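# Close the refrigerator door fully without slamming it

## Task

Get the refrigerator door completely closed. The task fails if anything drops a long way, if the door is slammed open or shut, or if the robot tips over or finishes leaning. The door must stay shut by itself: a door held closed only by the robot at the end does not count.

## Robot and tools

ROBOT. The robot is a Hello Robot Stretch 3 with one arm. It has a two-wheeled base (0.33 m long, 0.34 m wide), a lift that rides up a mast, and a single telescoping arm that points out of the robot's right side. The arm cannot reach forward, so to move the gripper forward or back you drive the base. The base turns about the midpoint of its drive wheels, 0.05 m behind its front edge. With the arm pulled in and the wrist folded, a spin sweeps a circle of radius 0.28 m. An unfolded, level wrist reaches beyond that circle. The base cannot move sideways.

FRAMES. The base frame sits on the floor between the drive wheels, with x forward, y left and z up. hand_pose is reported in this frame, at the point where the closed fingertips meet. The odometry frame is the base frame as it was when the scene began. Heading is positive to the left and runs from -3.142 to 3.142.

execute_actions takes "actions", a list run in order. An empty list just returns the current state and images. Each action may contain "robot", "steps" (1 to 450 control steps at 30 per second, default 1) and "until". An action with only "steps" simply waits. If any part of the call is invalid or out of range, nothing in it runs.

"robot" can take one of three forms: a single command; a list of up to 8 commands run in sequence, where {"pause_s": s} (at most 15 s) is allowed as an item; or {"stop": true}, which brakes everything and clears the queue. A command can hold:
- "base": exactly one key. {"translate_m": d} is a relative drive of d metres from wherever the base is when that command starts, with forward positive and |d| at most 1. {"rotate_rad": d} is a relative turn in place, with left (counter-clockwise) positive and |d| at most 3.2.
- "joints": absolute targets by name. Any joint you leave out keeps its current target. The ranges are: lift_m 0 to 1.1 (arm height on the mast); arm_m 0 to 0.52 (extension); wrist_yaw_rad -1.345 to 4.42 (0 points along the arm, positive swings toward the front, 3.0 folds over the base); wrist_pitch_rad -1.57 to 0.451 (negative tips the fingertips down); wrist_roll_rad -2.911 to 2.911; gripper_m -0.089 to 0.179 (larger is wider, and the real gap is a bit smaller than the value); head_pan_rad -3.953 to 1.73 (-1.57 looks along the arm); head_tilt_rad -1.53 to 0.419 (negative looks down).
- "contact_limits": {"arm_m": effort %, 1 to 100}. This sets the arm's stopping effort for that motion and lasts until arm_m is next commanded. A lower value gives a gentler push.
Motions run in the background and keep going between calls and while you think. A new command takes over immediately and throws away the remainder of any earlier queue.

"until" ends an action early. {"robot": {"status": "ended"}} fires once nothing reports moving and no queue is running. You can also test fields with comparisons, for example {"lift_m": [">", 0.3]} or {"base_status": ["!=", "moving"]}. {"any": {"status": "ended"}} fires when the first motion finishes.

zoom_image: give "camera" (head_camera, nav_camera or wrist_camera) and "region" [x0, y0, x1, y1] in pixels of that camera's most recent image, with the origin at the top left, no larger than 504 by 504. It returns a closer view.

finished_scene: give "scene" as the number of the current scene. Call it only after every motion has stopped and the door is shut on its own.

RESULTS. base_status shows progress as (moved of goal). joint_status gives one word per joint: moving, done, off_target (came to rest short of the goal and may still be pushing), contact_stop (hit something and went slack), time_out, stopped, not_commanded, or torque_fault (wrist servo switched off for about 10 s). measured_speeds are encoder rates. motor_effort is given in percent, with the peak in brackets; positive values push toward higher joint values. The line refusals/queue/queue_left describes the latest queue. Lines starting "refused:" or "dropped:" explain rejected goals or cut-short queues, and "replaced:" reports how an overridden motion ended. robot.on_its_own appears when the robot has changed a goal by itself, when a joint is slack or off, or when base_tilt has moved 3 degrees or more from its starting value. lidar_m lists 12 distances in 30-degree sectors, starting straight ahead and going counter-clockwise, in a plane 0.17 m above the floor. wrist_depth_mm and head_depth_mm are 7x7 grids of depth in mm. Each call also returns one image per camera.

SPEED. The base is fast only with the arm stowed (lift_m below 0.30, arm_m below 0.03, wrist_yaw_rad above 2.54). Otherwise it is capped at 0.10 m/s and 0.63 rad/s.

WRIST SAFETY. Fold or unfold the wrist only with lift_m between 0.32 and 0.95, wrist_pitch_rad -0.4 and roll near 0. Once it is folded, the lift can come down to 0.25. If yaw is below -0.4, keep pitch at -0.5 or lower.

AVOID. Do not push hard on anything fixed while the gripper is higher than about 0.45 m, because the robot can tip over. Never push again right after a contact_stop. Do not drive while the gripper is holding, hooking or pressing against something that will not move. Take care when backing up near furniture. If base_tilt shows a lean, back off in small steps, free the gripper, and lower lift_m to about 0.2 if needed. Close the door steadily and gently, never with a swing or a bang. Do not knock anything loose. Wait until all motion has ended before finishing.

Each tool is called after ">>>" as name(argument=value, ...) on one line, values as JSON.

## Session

>>> execute_actions(actions=[{"robot":{"joints":{"head_tilt_rad":-0.7}},"steps":30}])

Scene clock: 1.00 s.
robot.base_odometry: x=+0.000 y=+0.000 heading=+0.000 (m, m, rad; robot's odometry frame)
robot.turned_by_wheels: +0.000 (rad since the last result)
robot.turned_by_imu: +0.000 (rad since the last result)
robot.base_tilt: forward=+0.6 right=-0.7 (deg)
robot.lidar_m: 2.69 4.02 1.42 1.45 1.24 1.23 1.00 0.79 0.78 0.83 0.88 2.52
robot.head_depth_mm: 2183 2432 2517 1961 1604 1353 1175 / 2316 2614 2545 1964 1607 1356 1174 / 2482 2774 2547 1972 1598 1362 1171 / 2674 3003 2566 1993 1614 1361 1178 / 2838 3154 2597 1996 1618 1363 1181 / 3050 3356 2603 1989 1622 1365 1186 / 3255 3538 2623 2016 1641 1377 1187
robot.base_status: not_commanded
robot.joint_positions: lift_m=+0.570 arm_m=-0.003 wrist_yaw_rad=+2.846 wrist_pitch_rad=-0.464 wrist_roll_rad=-0.014 gripper_m=+0.037 head_pan_rad=+0.003 head_tilt_rad=-0.691
robot.joint_goals: lift_m=+0.570 arm_m=-0.003 wrist_yaw_rad=+2.846 wrist_pitch_rad=-0.464 wrist_roll_rad=-0.014 gripper_m=+0.037 head_pan_rad=+0.003 head_tilt_rad=-0.700
robot.joint_status: lift_m=not_commanded arm_m=not_commanded wrist_yaw_rad=not_commanded wrist_pitch_rad=not_commanded wrist_roll_rad=not_commanded gripper_m=not_commanded head_pan_rad=not_commanded head_tilt_rad=done
robot.measured_speeds: translate_m=+0.000 rotate_rad=+0.000 lift_m=+0.000 arm_m=+0.000 wrist_yaw_rad=+0.000 wrist_pitch_rad=+0.000 wrist_roll_rad=+0.000 head_pan_rad=+0.000 head_tilt_rad=+0.000
robot: refusals=0 queue=done queue_left=0
robot.motor_effort: left_wheel=+0(0) right_wheel=-1(1) lift_m=+34(34) arm_m=+0(0) wrist_yaw_rad=+0(1) wrist_pitch_rad=+6(6) wrist_roll_rad=+1(1) gripper_m=+0(0) head_pan_rad=+1(1) head_tilt_rad=-5(30) (%)
robot.hand_pose: x=+0.0424 y=+0.0667 z=+0.5722 quat_wxyz=(+0.262, +0.700, +0.062, +0.662) (m; robot's base frame)
robot.wrist_depth_mm: - - - - - - - / - - - - - - - / - - - - - - - / - - - - - - - / - - - 980 980 951 921 / 871 - - 831 - 819 787 / 743 722 725 710 711 690 690
pictures: head_camera (sideways: a quarter turn clockwise sets it upright), nav_camera (sideways: a quarter turn counterclockwise sets it upright), wrist_camera
Images, in order (width x height): head_camera 896x504, nav_camera 672x504, wrist_camera 644x364.

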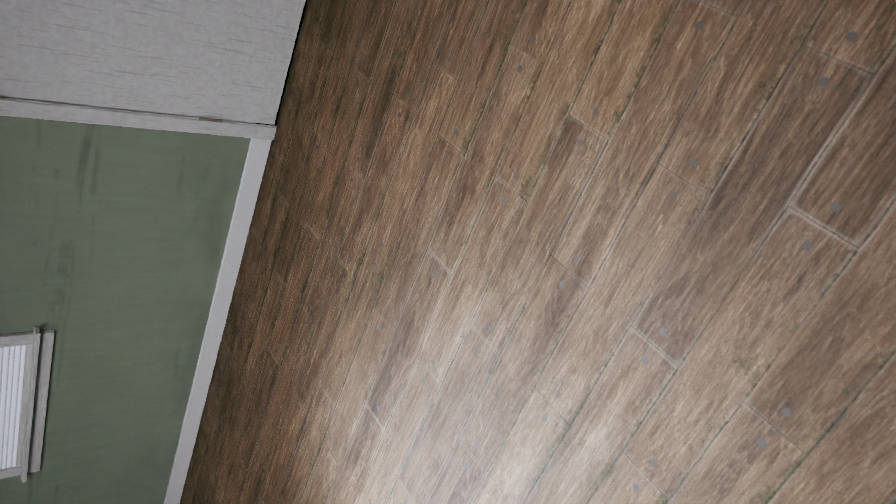

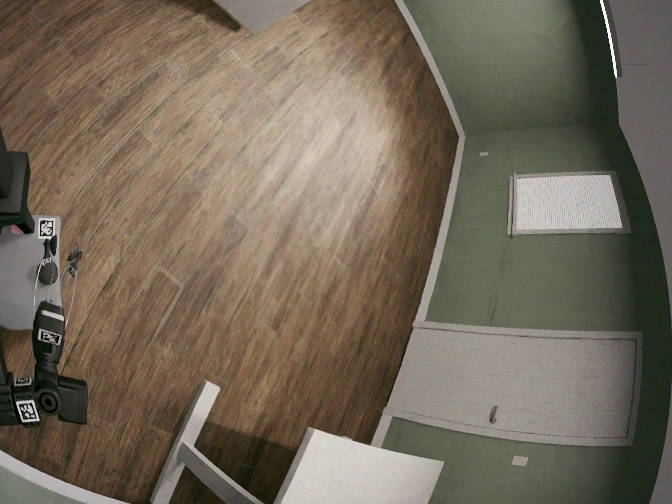

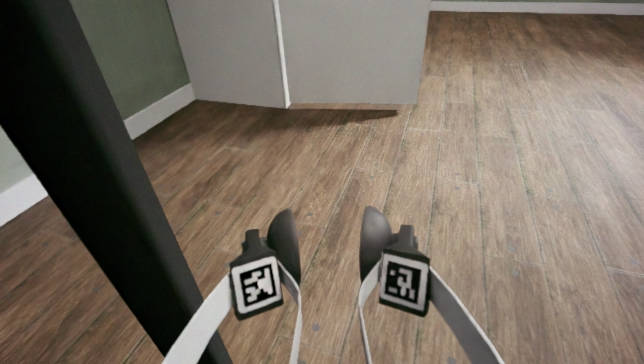

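>>> execute_actions(actions=[{"robot":[{"base":{"rotate_rad":0.65},"joints":{"lift_m":0.27,"wrist_yaw_rad":3,"wrist_pitch_rad":-0.4,"head_pan_rad":1.1}},{"base":{"translate_m":1}}],"steps":450,"until":{"robot":{"status":"ended"}}}])

Scene clock: 20.07 s.
robot.base_odometry: x=+0.796 y=+0.605 heading=+0.650 (m, m, rad; robot's odometry frame)
robot.turned_by_wheels: +0.650 (rad since the last result)
robot.turned_by_imu: +0.644 (rad since the last result)
robot.base_tilt: forward=+0.3 right=-0.7 (deg)
robot.lidar_m: 3.02 3.02 0.60 0.81 1.51 1.72 1.73 1.39 1.96 2.23 2.22 2.55
robot.head_depth_mm: 2709 3032 2511 1966 1604 1350 1164 / 493 569 2265 1909 1612 1357 1168 / 476 535 623 736 885 1138 1176 / 530 596 685 802 969 1217 1174 / 563 640 741 882 1083 1315 1180 / 601 689 811 979 1239 1367 1186 / 645 749 890 1110 1550 1378 1191
robot.base_status: done (translate_m +1.0000 of +1.0000)
robot.joint_positions: lift_m=+0.270 arm_m=-0.003 wrist_yaw_rad=+2.999 wrist_pitch_rad=-0.423 wrist_roll_rad=-0.014 gripper_m=+0.037 head_pan_rad=+1.093 head_tilt_rad=-0.692
robot.joint_goals: lift_m=+0.270 arm_m=-0.003 wrist_yaw_rad=+3.000 wrist_pitch_rad=-0.400 wrist_roll_rad=-0.014 gripper_m=+0.037 head_pan_rad=+1.100 head_tilt_rad=-0.700
robot.joint_status: lift_m=done arm_m=not_commanded wrist_yaw_rad=done wrist_pitch_rad=done wrist_roll_rad=not_commanded gripper_m=not_commanded head_pan_rad=done head_tilt_rad=done
robot.measured_speeds: translate_m=+0.000 rotate_rad=+0.000 lift_m=+0.000 arm_m=+0.000 wrist_yaw_rad=+0.000 wrist_pitch_rad=+0.000 wrist_roll_rad=+0.000 head_pan_rad=+0.000 head_tilt_rad=+0.000
robot: refusals=0 queue=done queue_left=0
robot.motor_effort: left_wheel=-1(5) right_wheel=+2(8) lift_m=+31(33) arm_m=+0(0) wrist_yaw_rad=+1(3) wrist_pitch_rad=+10(12) wrist_roll_rad=+1(1) gripper_m=+0(0) head_pan_rad=+3(32) head_tilt_rad=-4(3) (%)
robot.hand_pose: x=+0.0107 y=+0.0793 z=+0.2817 quat_wxyz=(+0.197, +0.695, +0.100, +0.684) (m; robot's base frame)
robot.wrist_depth_mm: - - - 905 671 546 - / - - - 998 719 588 - / - - 954 939 808 670 860 / 765 759 730 719 702 689 661 / 616 593 - 589 591 563 554 / 514 518 - - - 475 467 / 449 - - - 416 408 402
pictures: head_camera (sideways: a quarter turn clockwise sets it upright), nav_camera (sideways: a quarter turn counterclockwise sets it upright), wrist_camera
Images, in order (width x height): head_camera 896x504, nav_camera 672x504, wrist_camera 644x364.

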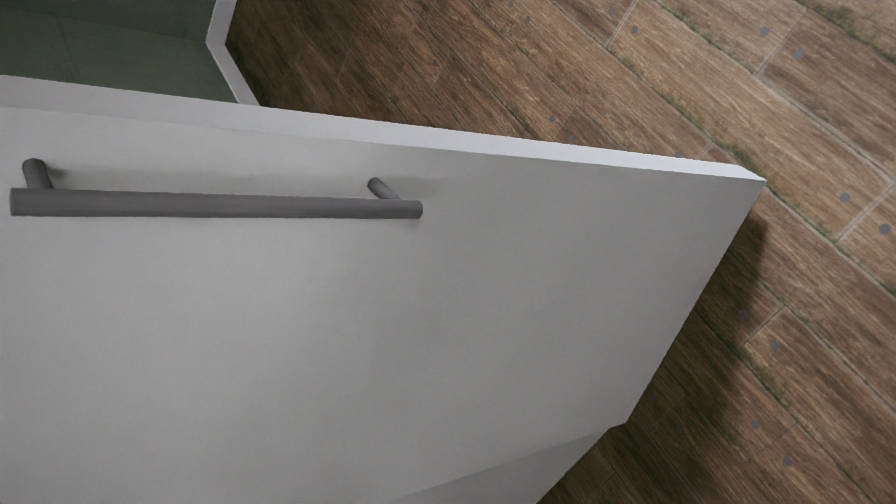

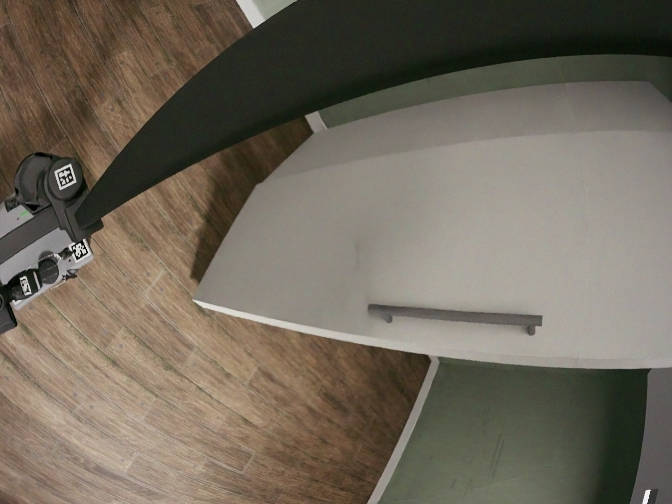

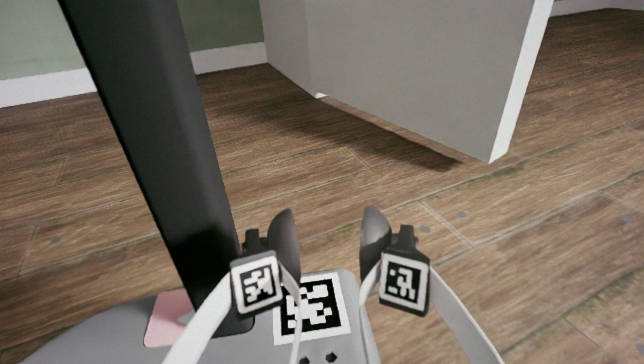

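>>> execute_actions(actions=[{"robot":[{"base":{"rotate_rad":0.25},"joints":{"head_pan_rad":1.5}},{"base":{"translate_m":0.75}}],"steps":450,"until":{"robot":{"status":"ended"}}}])

Scene clock: 33.57 s.
robot.base_odometry: x=+1.262 y=+1.192 heading=+0.900 (m, m, rad; robot's odometry frame)
robot.turned_by_wheels: +0.250 (rad since the last result)
robot.turned_by_imu: +0.246 (rad since the last result)
robot.base_tilt: forward=+0.6 right=-0.8 (deg)
robot.lidar_m: 2.29 2.30 1.63 1.01 1.03 2.11 2.47 2.09 2.30 2.21 2.27 2.40
robot.head_depth_mm: 1406 1589 1823 1967 1604 1354 1167 / 1385 1561 1790 1954 1598 1357 1168 / 887 1477 1671 1836 1574 1353 1174 / 947 1029 1310 1374 1500 1356 1186 / 1208 1196 1474 1628 1505 1374 1179 / 1192 1138 1468 1631 1516 1367 1166 / 1182 1145 1384 1224 1283 945 -
robot.base_status: done (translate_m +0.7500 of +0.7500)
robot.joint_positions: lift_m=+0.270 arm_m=-0.003 wrist_yaw_rad=+2.999 wrist_pitch_rad=-0.423 wrist_roll_rad=-0.014 gripper_m=+0.037 head_pan_rad=+1.493 head_tilt_rad=-0.692
robot.joint_goals: lift_m=+0.270 arm_m=-0.003 wrist_yaw_rad=+3.000 wrist_pitch_rad=-0.400 wrist_roll_rad=-0.014 gripper_m=+0.037 head_pan_rad=+1.500 head_tilt_rad=-0.700
robot.joint_status: lift_m=done arm_m=not_commanded wrist_yaw_rad=done wrist_pitch_rad=done wrist_roll_rad=not_commanded gripper_m=not_commanded head_pan_rad=done head_tilt_rad=done
robot.measured_speeds: translate_m=+0.000 rotate_rad=+0.000 lift_m=+0.000 arm_m=+0.000 wrist_yaw_rad=+0.000 wrist_pitch_rad=+0.000 wrist_roll_rad=+0.000 head_pan_rad=+0.000 head_tilt_rad=+0.000
robot: refusals=0 queue=done queue_left=0
robot.motor_effort: left_wheel=-1(6) right_wheel=+2(9) lift_m=+31(31) arm_m=+0(0) wrist_yaw_rad=+1(2) wrist_pitch_rad=+10(10) wrist_roll_rad=+1(1) gripper_m=+0(0) head_pan_rad=+3(22) head_tilt_rad=-4(3) (%)
robot.hand_pose: x=+0.0106 y=+0.0794 z=+0.2817 quat_wxyz=(+0.197, +0.695, +0.100, +0.684) (m; robot's base frame)
robot.wrist_depth_mm: 335 - - - - - - / 366 - - - - - - / 957 - 960 923 909 883 865 / 767 441 723 731 699 675 664 / 617 558 - 590 587 556 548 / 510 516 - - - 470 465 / 450 - - - 417 410 405
pictures: head_camera (sideways: a quarter turn clockwise sets it upright), nav_camera (sideways: a quarter turn counterclockwise sets it upright), wrist_camera
Images, in order (width x height): head_camera 896x504, nav_camera 672x504, wrist_camera 644x364.

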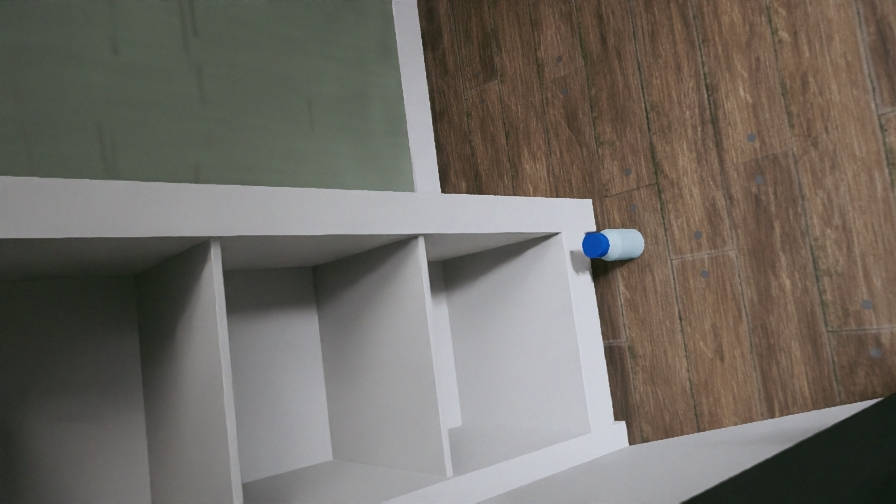

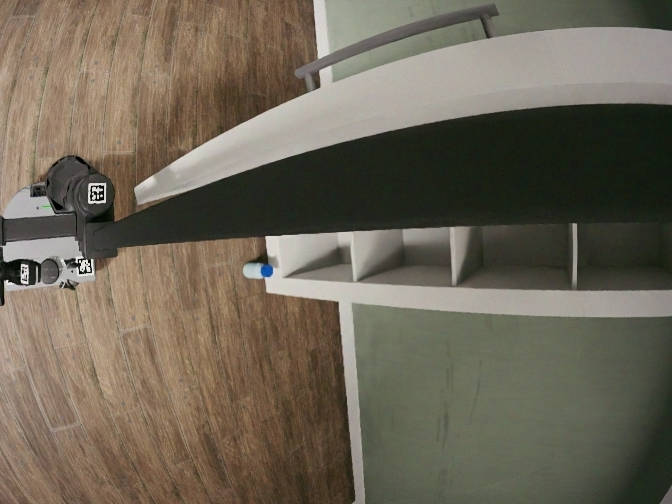

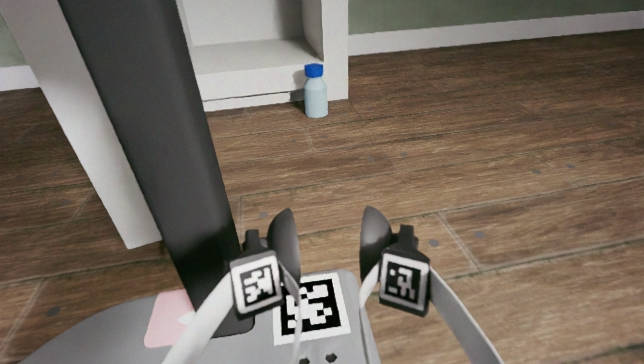

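>>> execute_actions(actions=[{"robot":[{"base":{"rotate_rad":0.9},"joints":{"head_pan_rad":-1.57,"head_tilt_rad":-0.95}},{"base":{"translate_m":0.35},"joints":{"lift_m":0.34}},{"base":{"rotate_rad":2.46},"joints":{"wrist_yaw_rad":0,"gripper_m":0.15}},{"joints":{"arm_m":0.14,"lift_m":0.15}},{"joints":{"lift_m":0.055}}],"steps":450,"until":{"robot":{"status":"ended"}}}])

Scene clock: 54.50 s.
robot.base_odometry: x=+1.183 y=+1.533 heading=-2.024 (m, m, rad; robot's odometry frame)
robot.turned_by_wheels: +3.360 (rad since the last result)
robot.turned_by_imu: +3.326 (rad since the last result)
robot.base_tilt: forward=+0.5 right=-0.6 (deg)
robot.lidar_m: 2.38 2.95 2.49 2.47 2.56 2.07 2.06 1.60 1.30 0.73 0.57 0.43
robot.head_depth_mm: 1156 1357 1635 1555 1373 1226 1104 / 1144 1370 1667 1564 1374 1225 1137 / 665 786 959 1338 1379 1244 - / 781 1212 1093 1413 1351 1213 1145 / 784 1220 1126 1417 1380 1226 1112 / 786 1236 1134 1420 1374 1237 1107 / 787 1108 1107 1242 1264 1195 1098
robot.base_status: done (rotate_rad +2.4599 of +2.4600)
robot.joint_positions: lift_m=+0.057 arm_m=+0.140 wrist_yaw_rad=+0.001 wrist_pitch_rad=-0.422 wrist_roll_rad=-0.014 gripper_m=+0.150 head_pan_rad=-1.564 head_tilt_rad=-0.939
robot.joint_goals: lift_m=+0.055 arm_m=+0.140 wrist_yaw_rad=+0.000 wrist_pitch_rad=-0.400 wrist_roll_rad=-0.014 gripper_m=+0.150 head_pan_rad=-1.570 head_tilt_rad=-0.950
robot.joint_status: lift_m=moving arm_m=done wrist_yaw_rad=done wrist_pitch_rad=done wrist_roll_rad=not_commanded gripper_m=done head_pan_rad=done head_tilt_rad=done
robot.measured_speeds: translate_m=+0.000 rotate_rad=+0.000 lift_m=-0.030 arm_m=+0.000 wrist_yaw_rad=+0.000 wrist_pitch_rad=+0.000 wrist_roll_rad=+0.000 head_pan_rad=+0.000 head_tilt_rad=+0.000
robot: refusals=0 queue=running queue_left=0
robot.motor_effort: left_wheel=-1(7) right_wheel=+2(9) lift_m=+32(40) arm_m=+4(4) wrist_yaw_rad=-1(4) wrist_pitch_rad=+10(10) wrist_roll_rad=+1(1) gripper_m=-1(100) head_pan_rad=-2(33) head_tilt_rad=-4(19) (%)
robot.hand_pose: x=-0.0213 y=-0.5085 z=+0.0686 quat_wxyz=(+0.697, +0.150, -0.686, -0.147) (m; robot's base frame)
robot.wrist_depth_mm: 421 405 371 340 302 758 731 / 392 374 358 241 333 571 556 / 445 438 415 250 369 412 399 / 355 347 342 280 325 321 313 / 283 290 275 268 265 268 256 / 237 - 230 227 225 215 218 / 209 196 198 196 194 190 188
pictures: head_camera (sideways: a quarter turn clockwise sets it upright), nav_camera (sideways: a quarter turn counterclockwise sets it upright), wrist_camera
Images, in order (width x height): head_camera 896x504, nav_camera 672x504, wrist_camera 644x364.

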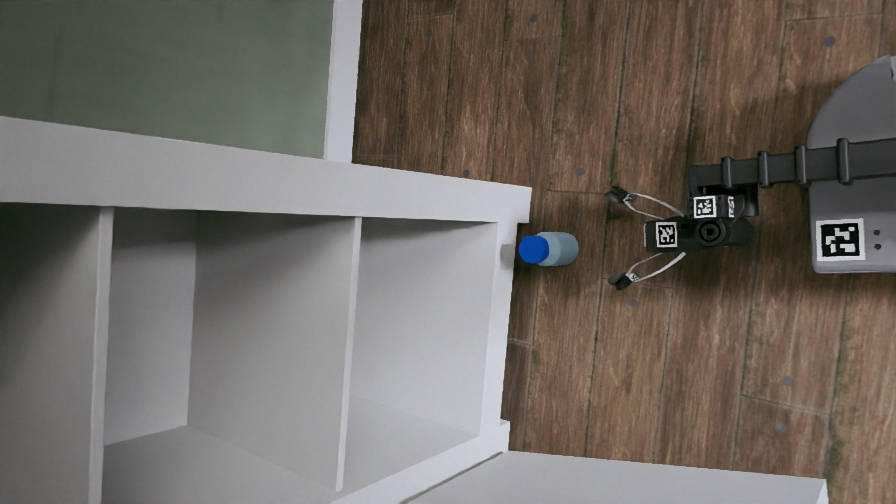

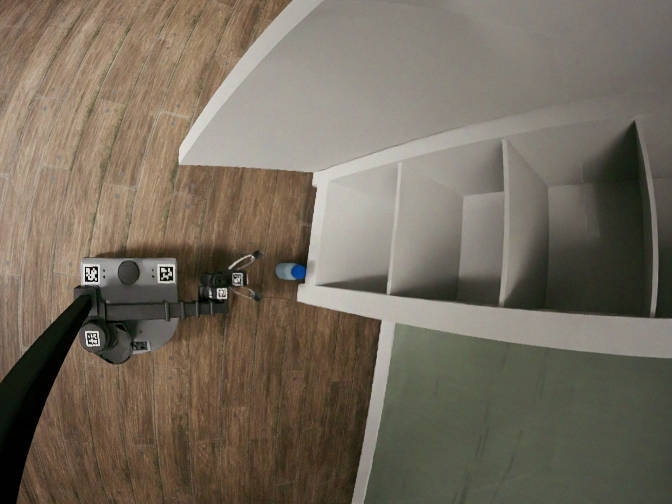

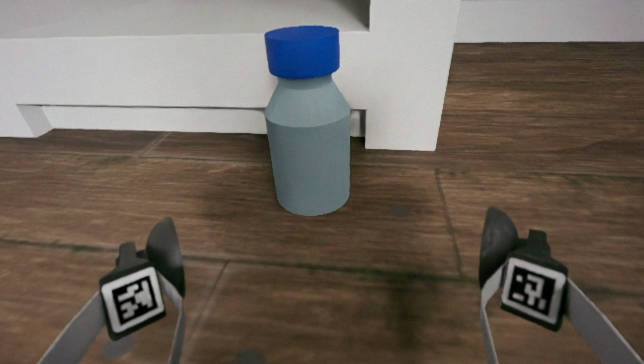

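>>> execute_actions(actions=[{"robot":[{"base":{"translate_m":0.02},"joints":{"arm_m":0.28}},{"joints":{"gripper_m":0}},{"joints":{"lift_m":0.085,"arm_m":0.2}},{"base":{"rotate_rad":-1.3}},{"joints":{"lift_m":0.06}},{"joints":{"gripper_m":0.13}},{"joints":{"lift_m":0.35}},{"joints":{"wrist_yaw_rad":3,"arm_m":0,"gripper_m":0.03}}],"steps":450,"until":{"robot":{"status":"ended"}}},{"steps":450,"until":{"robot":{"status":"ended"}}}])

>>> execute_actions(actions=[{"robot":[{"base":{"rotate_rad":1.85},"joints":{"lift_m":0.27,"head_pan_rad":0}},{"base":{"translate_m":0.72}},{"base":{"rotate_rad":-1.67}},{"base":{"translate_m":0.45}},{"base":{"rotate_rad":-1.65}},{"joints":{"lift_m":0.31}}],"steps":450,"until":{"robot":{"status":"ended"}}}])

Scene clock: 89.57 s.
robot.base_odometry: x=+1.174 y=+1.515 heading=+2.960 (m, m, rad; robot's odometry frame)
robot.turned_by_wheels: -1.300 (rad since the last result)
robot.turned_by_imu: -1.288 (rad since the last result)
robot.base_tilt: forward=+0.5 right=-0.7 (deg)
robot.lidar_m: 0.78 0.42 0.41 2.36 2.61 2.47 2.51 2.22 2.08 2.04 1.38 0.73
robot.head_depth_mm: 1866 2057 1802 1566 1369 1219 1101 / 1935 2085 1809 1561 1369 1225 - / 2035 2157 1819 1563 1374 1227 - / 2103 2174 1820 1567 1356 1239 - / 2197 2187 1823 1572 1371 1230 1112 / 2063 2127 1834 1574 1379 1236 1112 / 1788 1940 1847 1587 1379 1233 1113
robot.base_status: done (rotate_rad -1.2999 of -1.3000)
robot.joint_positions: lift_m=+0.350 arm_m=+0.000 wrist_yaw_rad=+2.998 wrist_pitch_rad=-0.423 wrist_roll_rad=-0.014 gripper_m=+0.030 head_pan_rad=-1.564 head_tilt_rad=-0.939
robot.joint_goals: lift_m=+0.350 arm_m=+0.000 wrist_yaw_rad=+3.000 wrist_pitch_rad=-0.400 wrist_roll_rad=-0.014 gripper_m=+0.030 head_pan_rad=-1.570 head_tilt_rad=-0.950
robot.joint_status: lift_m=done arm_m=done wrist_yaw_rad=done wrist_pitch_rad=done wrist_roll_rad=not_commanded gripper_m=done head_pan_rad=done head_tilt_rad=done
robot.measured_speeds: translate_m=+0.000 rotate_rad=+0.000 lift_m=+0.000 arm_m=+0.000 wrist_yaw_rad=+0.000 wrist_pitch_rad=+0.000 wrist_roll_rad=+0.000 head_pan_rad=+0.000 head_tilt_rad=+0.000
robot: refusals=0 queue=done queue_left=0
robot.motor_effort: left_wheel=+2(4) right_wheel=-3(8) lift_m=+37(43) arm_m=-4(5) wrist_yaw_rad=+2(3) wrist_pitch_rad=+10(23) wrist_roll_rad=+1(1) gripper_m=+0(100) head_pan_rad=-2(2) head_tilt_rad=-4(5) (%)
robot.hand_pose: x=+0.0108 y=+0.0761 z=+0.3614 quat_wxyz=(+0.197, +0.695, +0.100, +0.684) (m; robot's base frame)
robot.wrist_depth_mm: - - - - - 403 348 / - - - - - 407 378 / - - - - - 435 415 / 925 889 874 860 853 477 459 / 734 727 738 697 700 527 511 / 607 604 - 584 582 565 554 / 528 530 - - 501 487 487
pictures: head_camera (sideways: a quarter turn clockwise sets it upright), nav_camera (sideways: a quarter turn counterclockwise sets it upright), wrist_camera
Images, in order (width x height): head_camera 896x504, nav_camera 672x504, wrist_camera 644x364.

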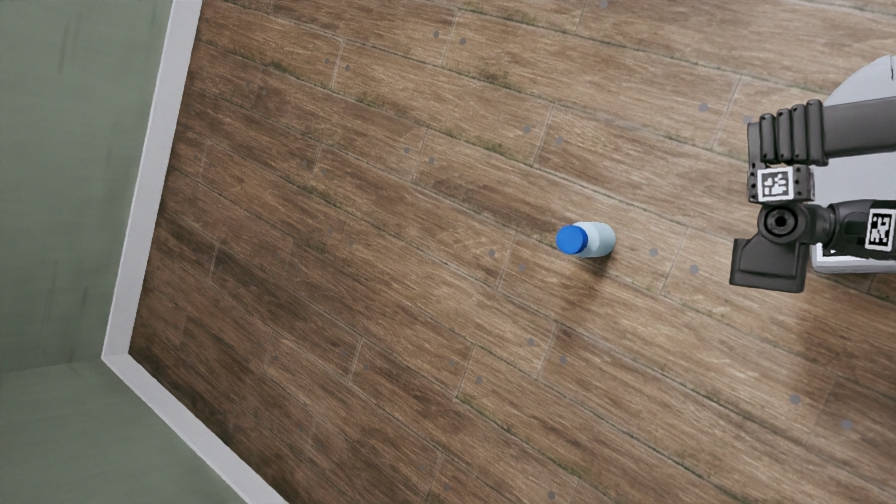

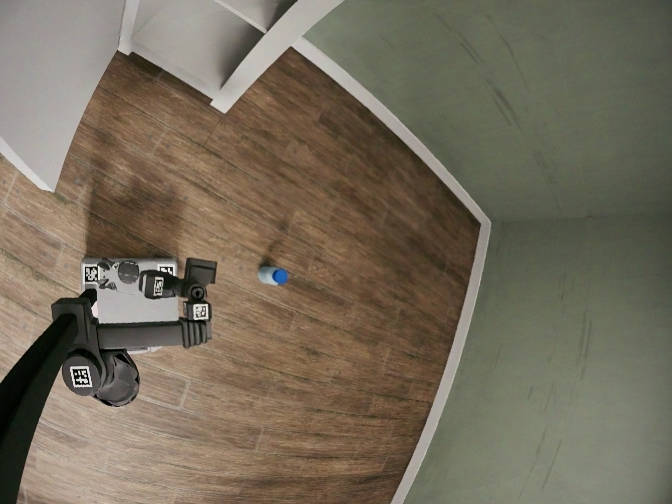

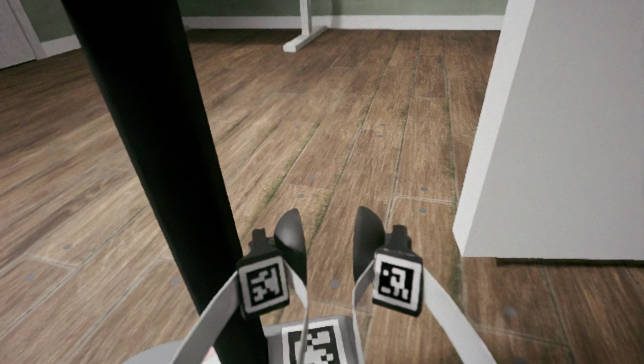

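Scene clock: 104.57 s.
robot.base_odometry: x=+0.794 y=+0.800 heading=+1.490 (m, m, rad; robot's odometry frame)
robot.turned_by_wheels: -1.470 (rad since the last result)
robot.turned_by_imu: -1.450 (rad since the last result)
robot.base_tilt: forward=+0.4 right=-0.7 (deg)
robot.lidar_m: 0.40 0.47 1.09 1.44 1.93 1.87 1.58 2.38 2.35 2.48 2.98 2.88
robot.head_depth_mm: 2523 2153 1799 1554 1364 1221 1104 / 2602 2160 1776 1557 1373 1222 1104 / 2631 2154 1816 1564 1373 1227 1108 / 355 421 515 655 930 1207 1107 / 347 398 466 653 923 1213 1109 / 313 416 528 695 1011 1229 1113 / 371 444 554 741 1106 1228 1109
robot.base_status: done (rotate_rad -1.6499 of -1.6500)
robot.joint_positions: lift_m=+0.287 arm_m=+0.000 wrist_yaw_rad=+2.999 wrist_pitch_rad=-0.423 wrist_roll_rad=-0.014 gripper_m=+0.030 head_pan_rad=-0.007 head_tilt_rad=-0.940
robot.joint_goals: lift_m=+0.310 arm_m=+0.000 wrist_yaw_rad=+3.000 wrist_pitch_rad=-0.400 wrist_roll_rad=-0.014 gripper_m=+0.030 head_pan_rad=+0.000 head_tilt_rad=-0.950
robot.joint_status: lift_m=moving arm_m=done wrist_yaw_rad=done wrist_pitch_rad=done wrist_roll_rad=not_commanded gripper_m=done head_pan_rad=done head_tilt_rad=done
robot.measured_speeds: translate_m=+0.000 rotate_rad=+0.000 lift_m=+0.079 arm_m=+0.000 wrist_yaw_rad=+0.000 wrist_pitch_rad=+0.000 wrist_roll_rad=+0.000 head_pan_rad=+0.000 head_tilt_rad=+0.000
robot: refusals=0 queue=running queue_left=0
robot.motor_effort: left_wheel=+2(9) right_wheel=-3(10) lift_m=+37(38) arm_m=-4(5) wrist_yaw_rad=+1(2) wrist_pitch_rad=+10(10) wrist_roll_rad=+1(1) gripper_m=+0(1) head_pan_rad=+3(36) head_tilt_rad=-3(5) (%)
robot.hand_pose: x=+0.0106 y=+0.0762 z=+0.2985 quat_wxyz=(+0.197, +0.695, +0.100, +0.684) (m; robot's base frame)
robot.wrist_depth_mm: - - - - - - 609 / - - - - - - 600 / - - - 960 942 914 587 / 790 798 754 748 721 722 584 / 642 630 641 607 607 587 555 / 533 524 - 529 515 491 485 / 459 - - - 434 428 415
pictures: head_camera (sideways: a quarter turn clockwise sets it upright), nav_camera (sideways: a quarter turn counterclockwise sets it upright), wrist_camera
Images, in order (width x height): head_camera 896x504, nav_camera 672x504, wrist_camera 644x364.

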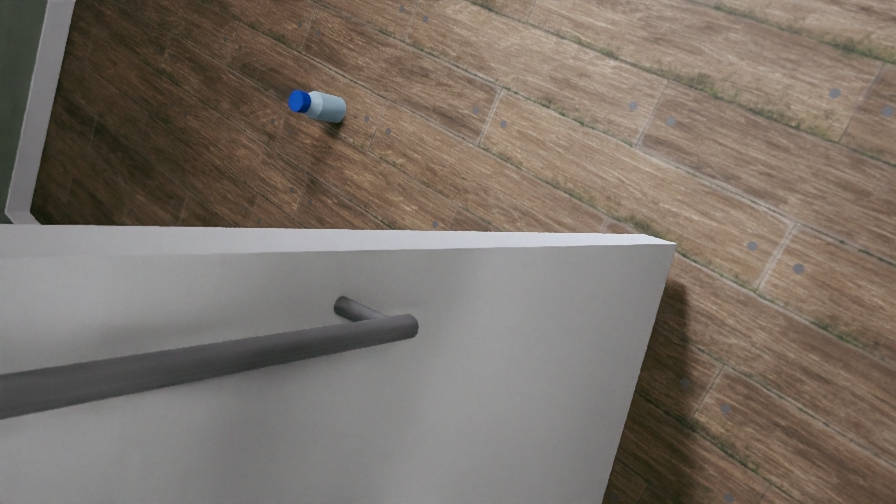

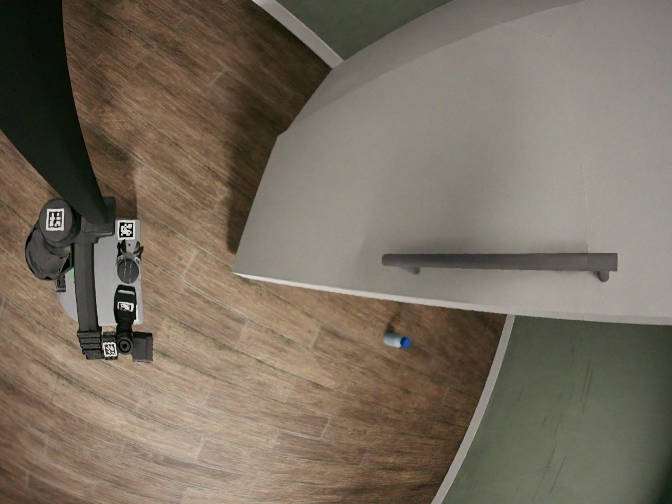

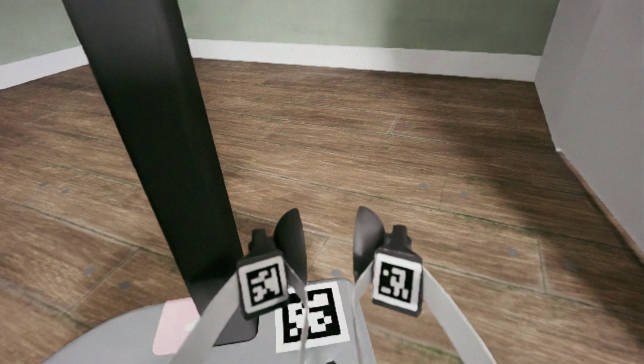

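>>> execute_actions(actions=[{"robot":{"base":{"translate_m":0.8},"joints":{"head_pan_rad":0.7}},"steps":450,"until":{"robot":{"status":"ended"}}}])

Scene clock: 117.17 s.
robot.base_odometry: x=+0.859 y=+1.597 heading=+1.490 (m, m, rad; robot's odometry frame)
robot.turned_by_wheels: +0.000 (rad since the last result)
robot.turned_by_imu: -0.002 (rad since the last result)
robot.base_tilt: forward=+0.4 right=-0.8 (deg)
robot.lidar_m: 1.35 0.34 0.33 0.35 0.49 2.55 2.37 2.86 2.78 2.91 2.28 2.20
robot.head_depth_mm: 1087 1307 1649 1540 1359 1217 1099 / 1036 1243 1545 1548 1360 1221 1103 / 964 1103 1357 1520 1345 1217 1103 / 301 347 417 534 758 1170 1113 / 295 338 407 512 692 1063 1122 / 288 324 387 481 636 934 1127 / - 311 368 453 588 834 1106
robot.base_status: done (translate_m +0.8000 of +0.8000)
robot.joint_positions: lift_m=+0.310 arm_m=+0.000 wrist_yaw_rad=+2.999 wrist_pitch_rad=-0.422 wrist_roll_rad=-0.014 gripper_m=+0.030 head_pan_rad=+0.701 head_tilt_rad=-0.950
robot.joint_goals: lift_m=+0.310 arm_m=+0.000 wrist_yaw_rad=+3.000 wrist_pitch_rad=-0.400 wrist_roll_rad=-0.014 gripper_m=+0.030 head_pan_rad=+0.700 head_tilt_rad=-0.950
robot.joint_status: lift_m=done arm_m=done wrist_yaw_rad=done wrist_pitch_rad=done wrist_roll_rad=not_commanded gripper_m=done head_pan_rad=done head_tilt_rad=done
robot.measured_speeds: translate_m=+0.000 rotate_rad=+0.000 lift_m=+0.000 arm_m=+0.000 wrist_yaw_rad=+0.000 wrist_pitch_rad=+0.000 wrist_roll_rad=+0.000 head_pan_rad=+0.000 head_tilt_rad=+0.000
robot: refusals=0 queue=done queue_left=0
robot.motor_effort: left_wheel=+1(37) right_wheel=-2(20) lift_m=+37(39) arm_m=-4(4) wrist_yaw_rad=+1(1) wrist_pitch_rad=+10(10) wrist_roll_rad=+1(1) gripper_m=+0(0) head_pan_rad=+0(27) head_tilt_rad=+0(3) (%)
robot.hand_pose: x=+0.0105 y=+0.0763 z=+0.3216 quat_wxyz=(+0.197, +0.695, +0.100, +0.684) (m; robot's base frame)
robot.wrist_depth_mm: - - 424 375 338 305 278 / - - 470 412 367 330 299 / - - 516 454 398 355 322 / 843 819 574 505 441 389 363 / 688 662 648 582 481 422 571 / 557 556 - 553 521 485 515 / 482 502 - - 457 450 445
pictures: head_camera (sideways: a quarter turn clockwise sets it upright), nav_camera (sideways: a quarter turn counterclockwise sets it upright), wrist_camera
Images, in order (width x height): head_camera 896x504, nav_camera 672x504, wrist_camera 644x364.

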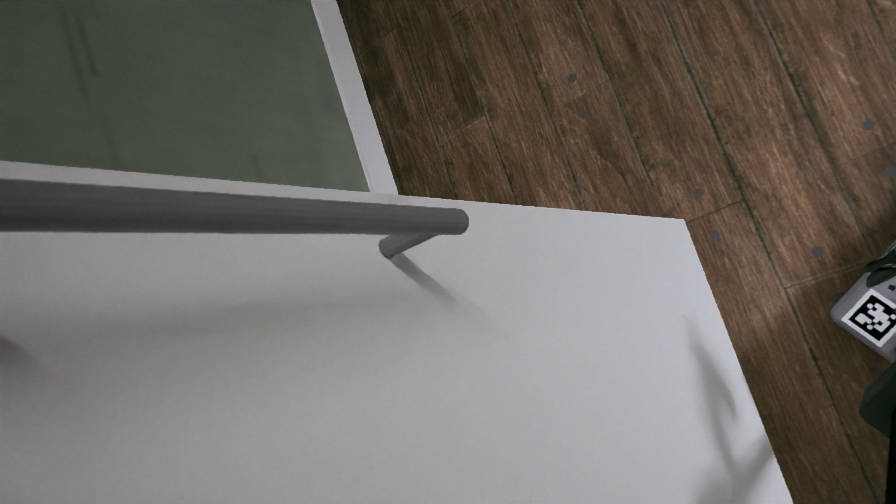

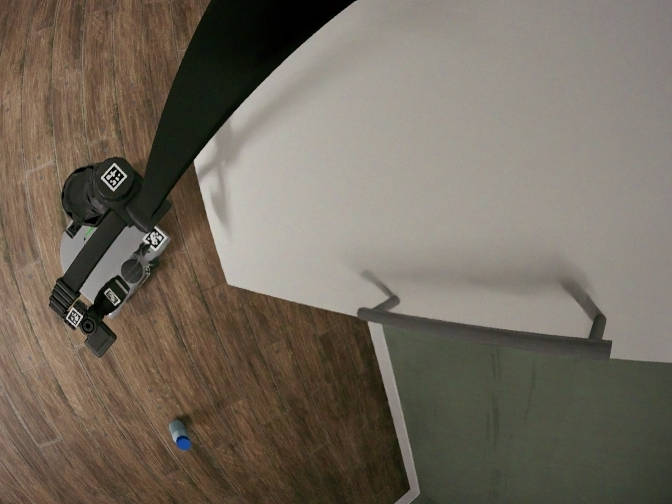

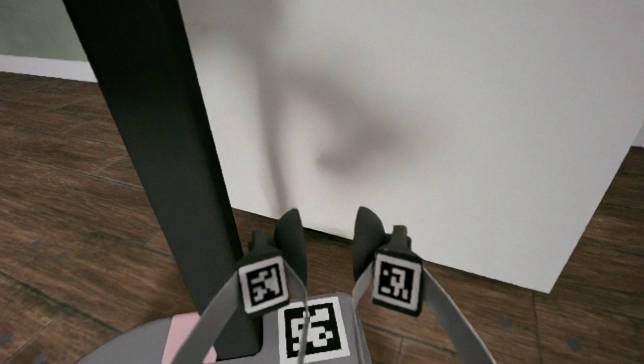

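Nearly certainly shut; confirm with a push.

>>> execute_actions(actions=[{"robot":[{"joints":{"lift_m":0.29}},{"base":{"rotate_rad":2.65}},{"joints":{"arm_m":0.1}},{"joints":{"arm_m":0.13}},{"joints":{"arm_m":0.16}},{"joints":{"arm_m":0.19}}],"steps":450,"until":{"robot":{"status":"ended"}}},{"robot":{"joints":{"arm_m":0.08}},"steps":35}])

>>> finished_scene(scene=2)

Scene clock: 133.00 s.
robot.base_odometry: x=+0.859 y=+1.597 heading=-2.144 (m, m, rad; robot's odometry frame)
robot.turned_by_wheels: +2.650 (rad since the last result)
robot.turned_by_imu: +2.614 (rad since the last result)
robot.base_tilt: forward=+0.5 right=-0.8 (deg)
robot.lidar_m: 2.55 2.37 2.85 2.79 2.91 2.28 2.20 1.35 0.36 0.34 0.36 0.50
robot.head_depth_mm: 2434 2121 1786 1540 1360 1218 1098 / 2461 2144 1786 1548 1354 1219 1106 / 2620 2134 1783 1558 1369 1214 1105 / 2605 2122 1792 1552 1369 1224 1106 / 2639 2153 1807 1554 1377 1222 1119 / 2618 2138 1800 1564 1372 1228 1120 / 2644 2135 1804 1578 1373 1233 1112
robot.base_status: done (rotate_rad +2.6500 of +2.6500)
robot.joint_positions: lift_m=+0.290 arm_m=+0.082 wrist_yaw_rad=+3.002 wrist_pitch_rad=-0.422 wrist_roll_rad=-0.014 gripper_m=+0.030 head_pan_rad=+0.701 head_tilt_rad=-0.950
robot.joint_goals: lift_m=+0.290 arm_m=+0.080 wrist_yaw_rad=+3.000 wrist_pitch_rad=-0.400 wrist_roll_rad=-0.014 gripper_m=+0.030 head_pan_rad=+0.700 head_tilt_rad=-0.950
robot.joint_status: lift_m=done arm_m=moving wrist_yaw_rad=done wrist_pitch_rad=done wrist_roll_rad=not_commanded gripper_m=done head_pan_rad=done head_tilt_rad=done
robot.measured_speeds: translate_m=+0.000 rotate_rad=+0.000 lift_m=+0.000 arm_m=-0.024 wrist_yaw_rad=+0.000 wrist_pitch_rad=+0.000 wrist_roll_rad=+0.000 head_pan_rad=+0.000 head_tilt_rad=+0.000
robot: refusals=0 queue=running queue_left=0
robot.motor_effort: left_wheel=+0(6) right_wheel=+0(17) lift_m=+33(37) arm_m=-4(35) wrist_yaw_rad=-2(96) wrist_pitch_rad=+10(10) wrist_roll_rad=+1(1) gripper_m=-1(0) head_pan_rad=+0(0) head_tilt_rad=+0(0) (%)
robot.hand_pose: x=+0.0099 y=-0.0052 z=+0.3017 quat_wxyz=(+0.196, +0.695, +0.101, +0.685) (m; robot's base frame)
robot.wrist_depth_mm: - - - - - - - / - - - - - - - / - - - - 958 926 893 / 815 799 773 760 725 715 703 / 649 640 645 635 623 588 579 / 550 - - - 516 495 489 / - - - - 436 436 425
pictures: head_camera (sideways: a quarter turn clockwise sets it upright), nav_camera (sideways: a quarter turn counterclockwise sets it upright), wrist_camera
dropped: robot: command 4 of its queue: arm_m: contact_stop
Images, in order (width x height): head_camera 896x504, nav_camera 672x504, wrist_camera 644x364.

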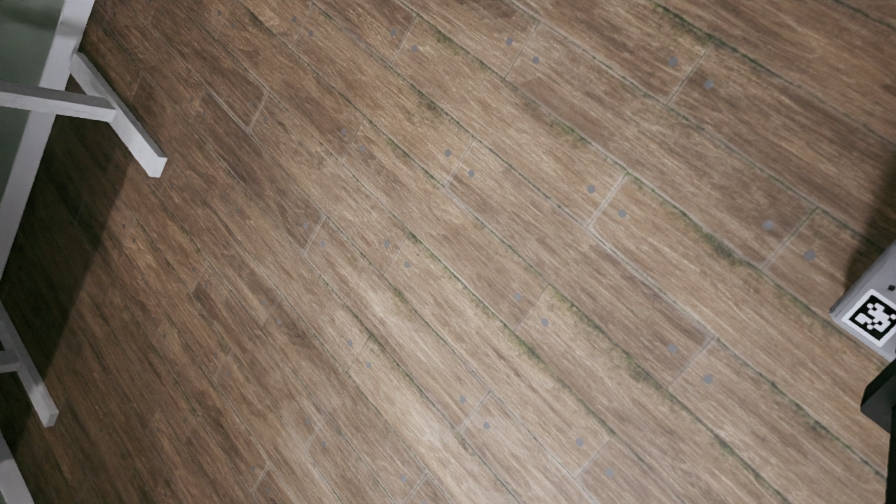

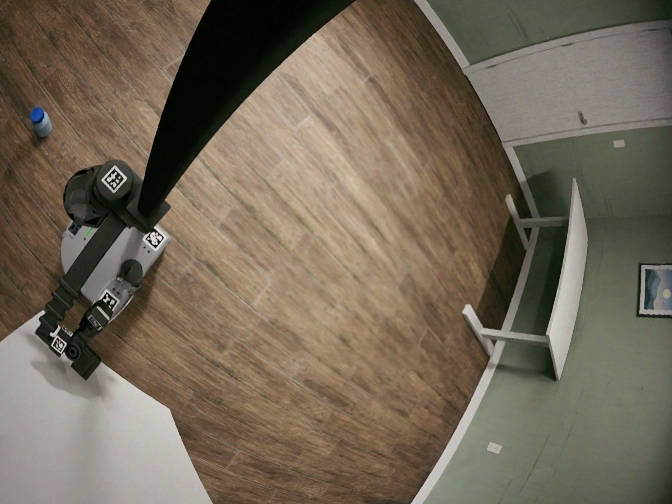

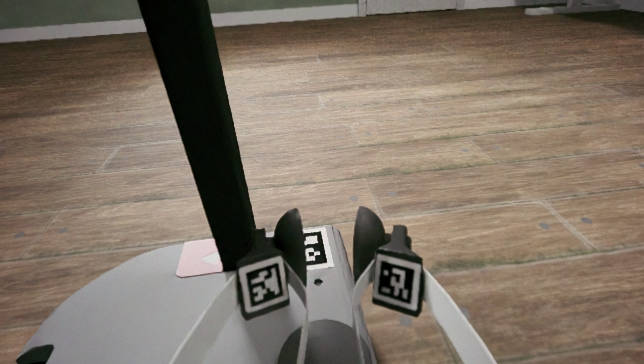

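The scene is finished: the task was done.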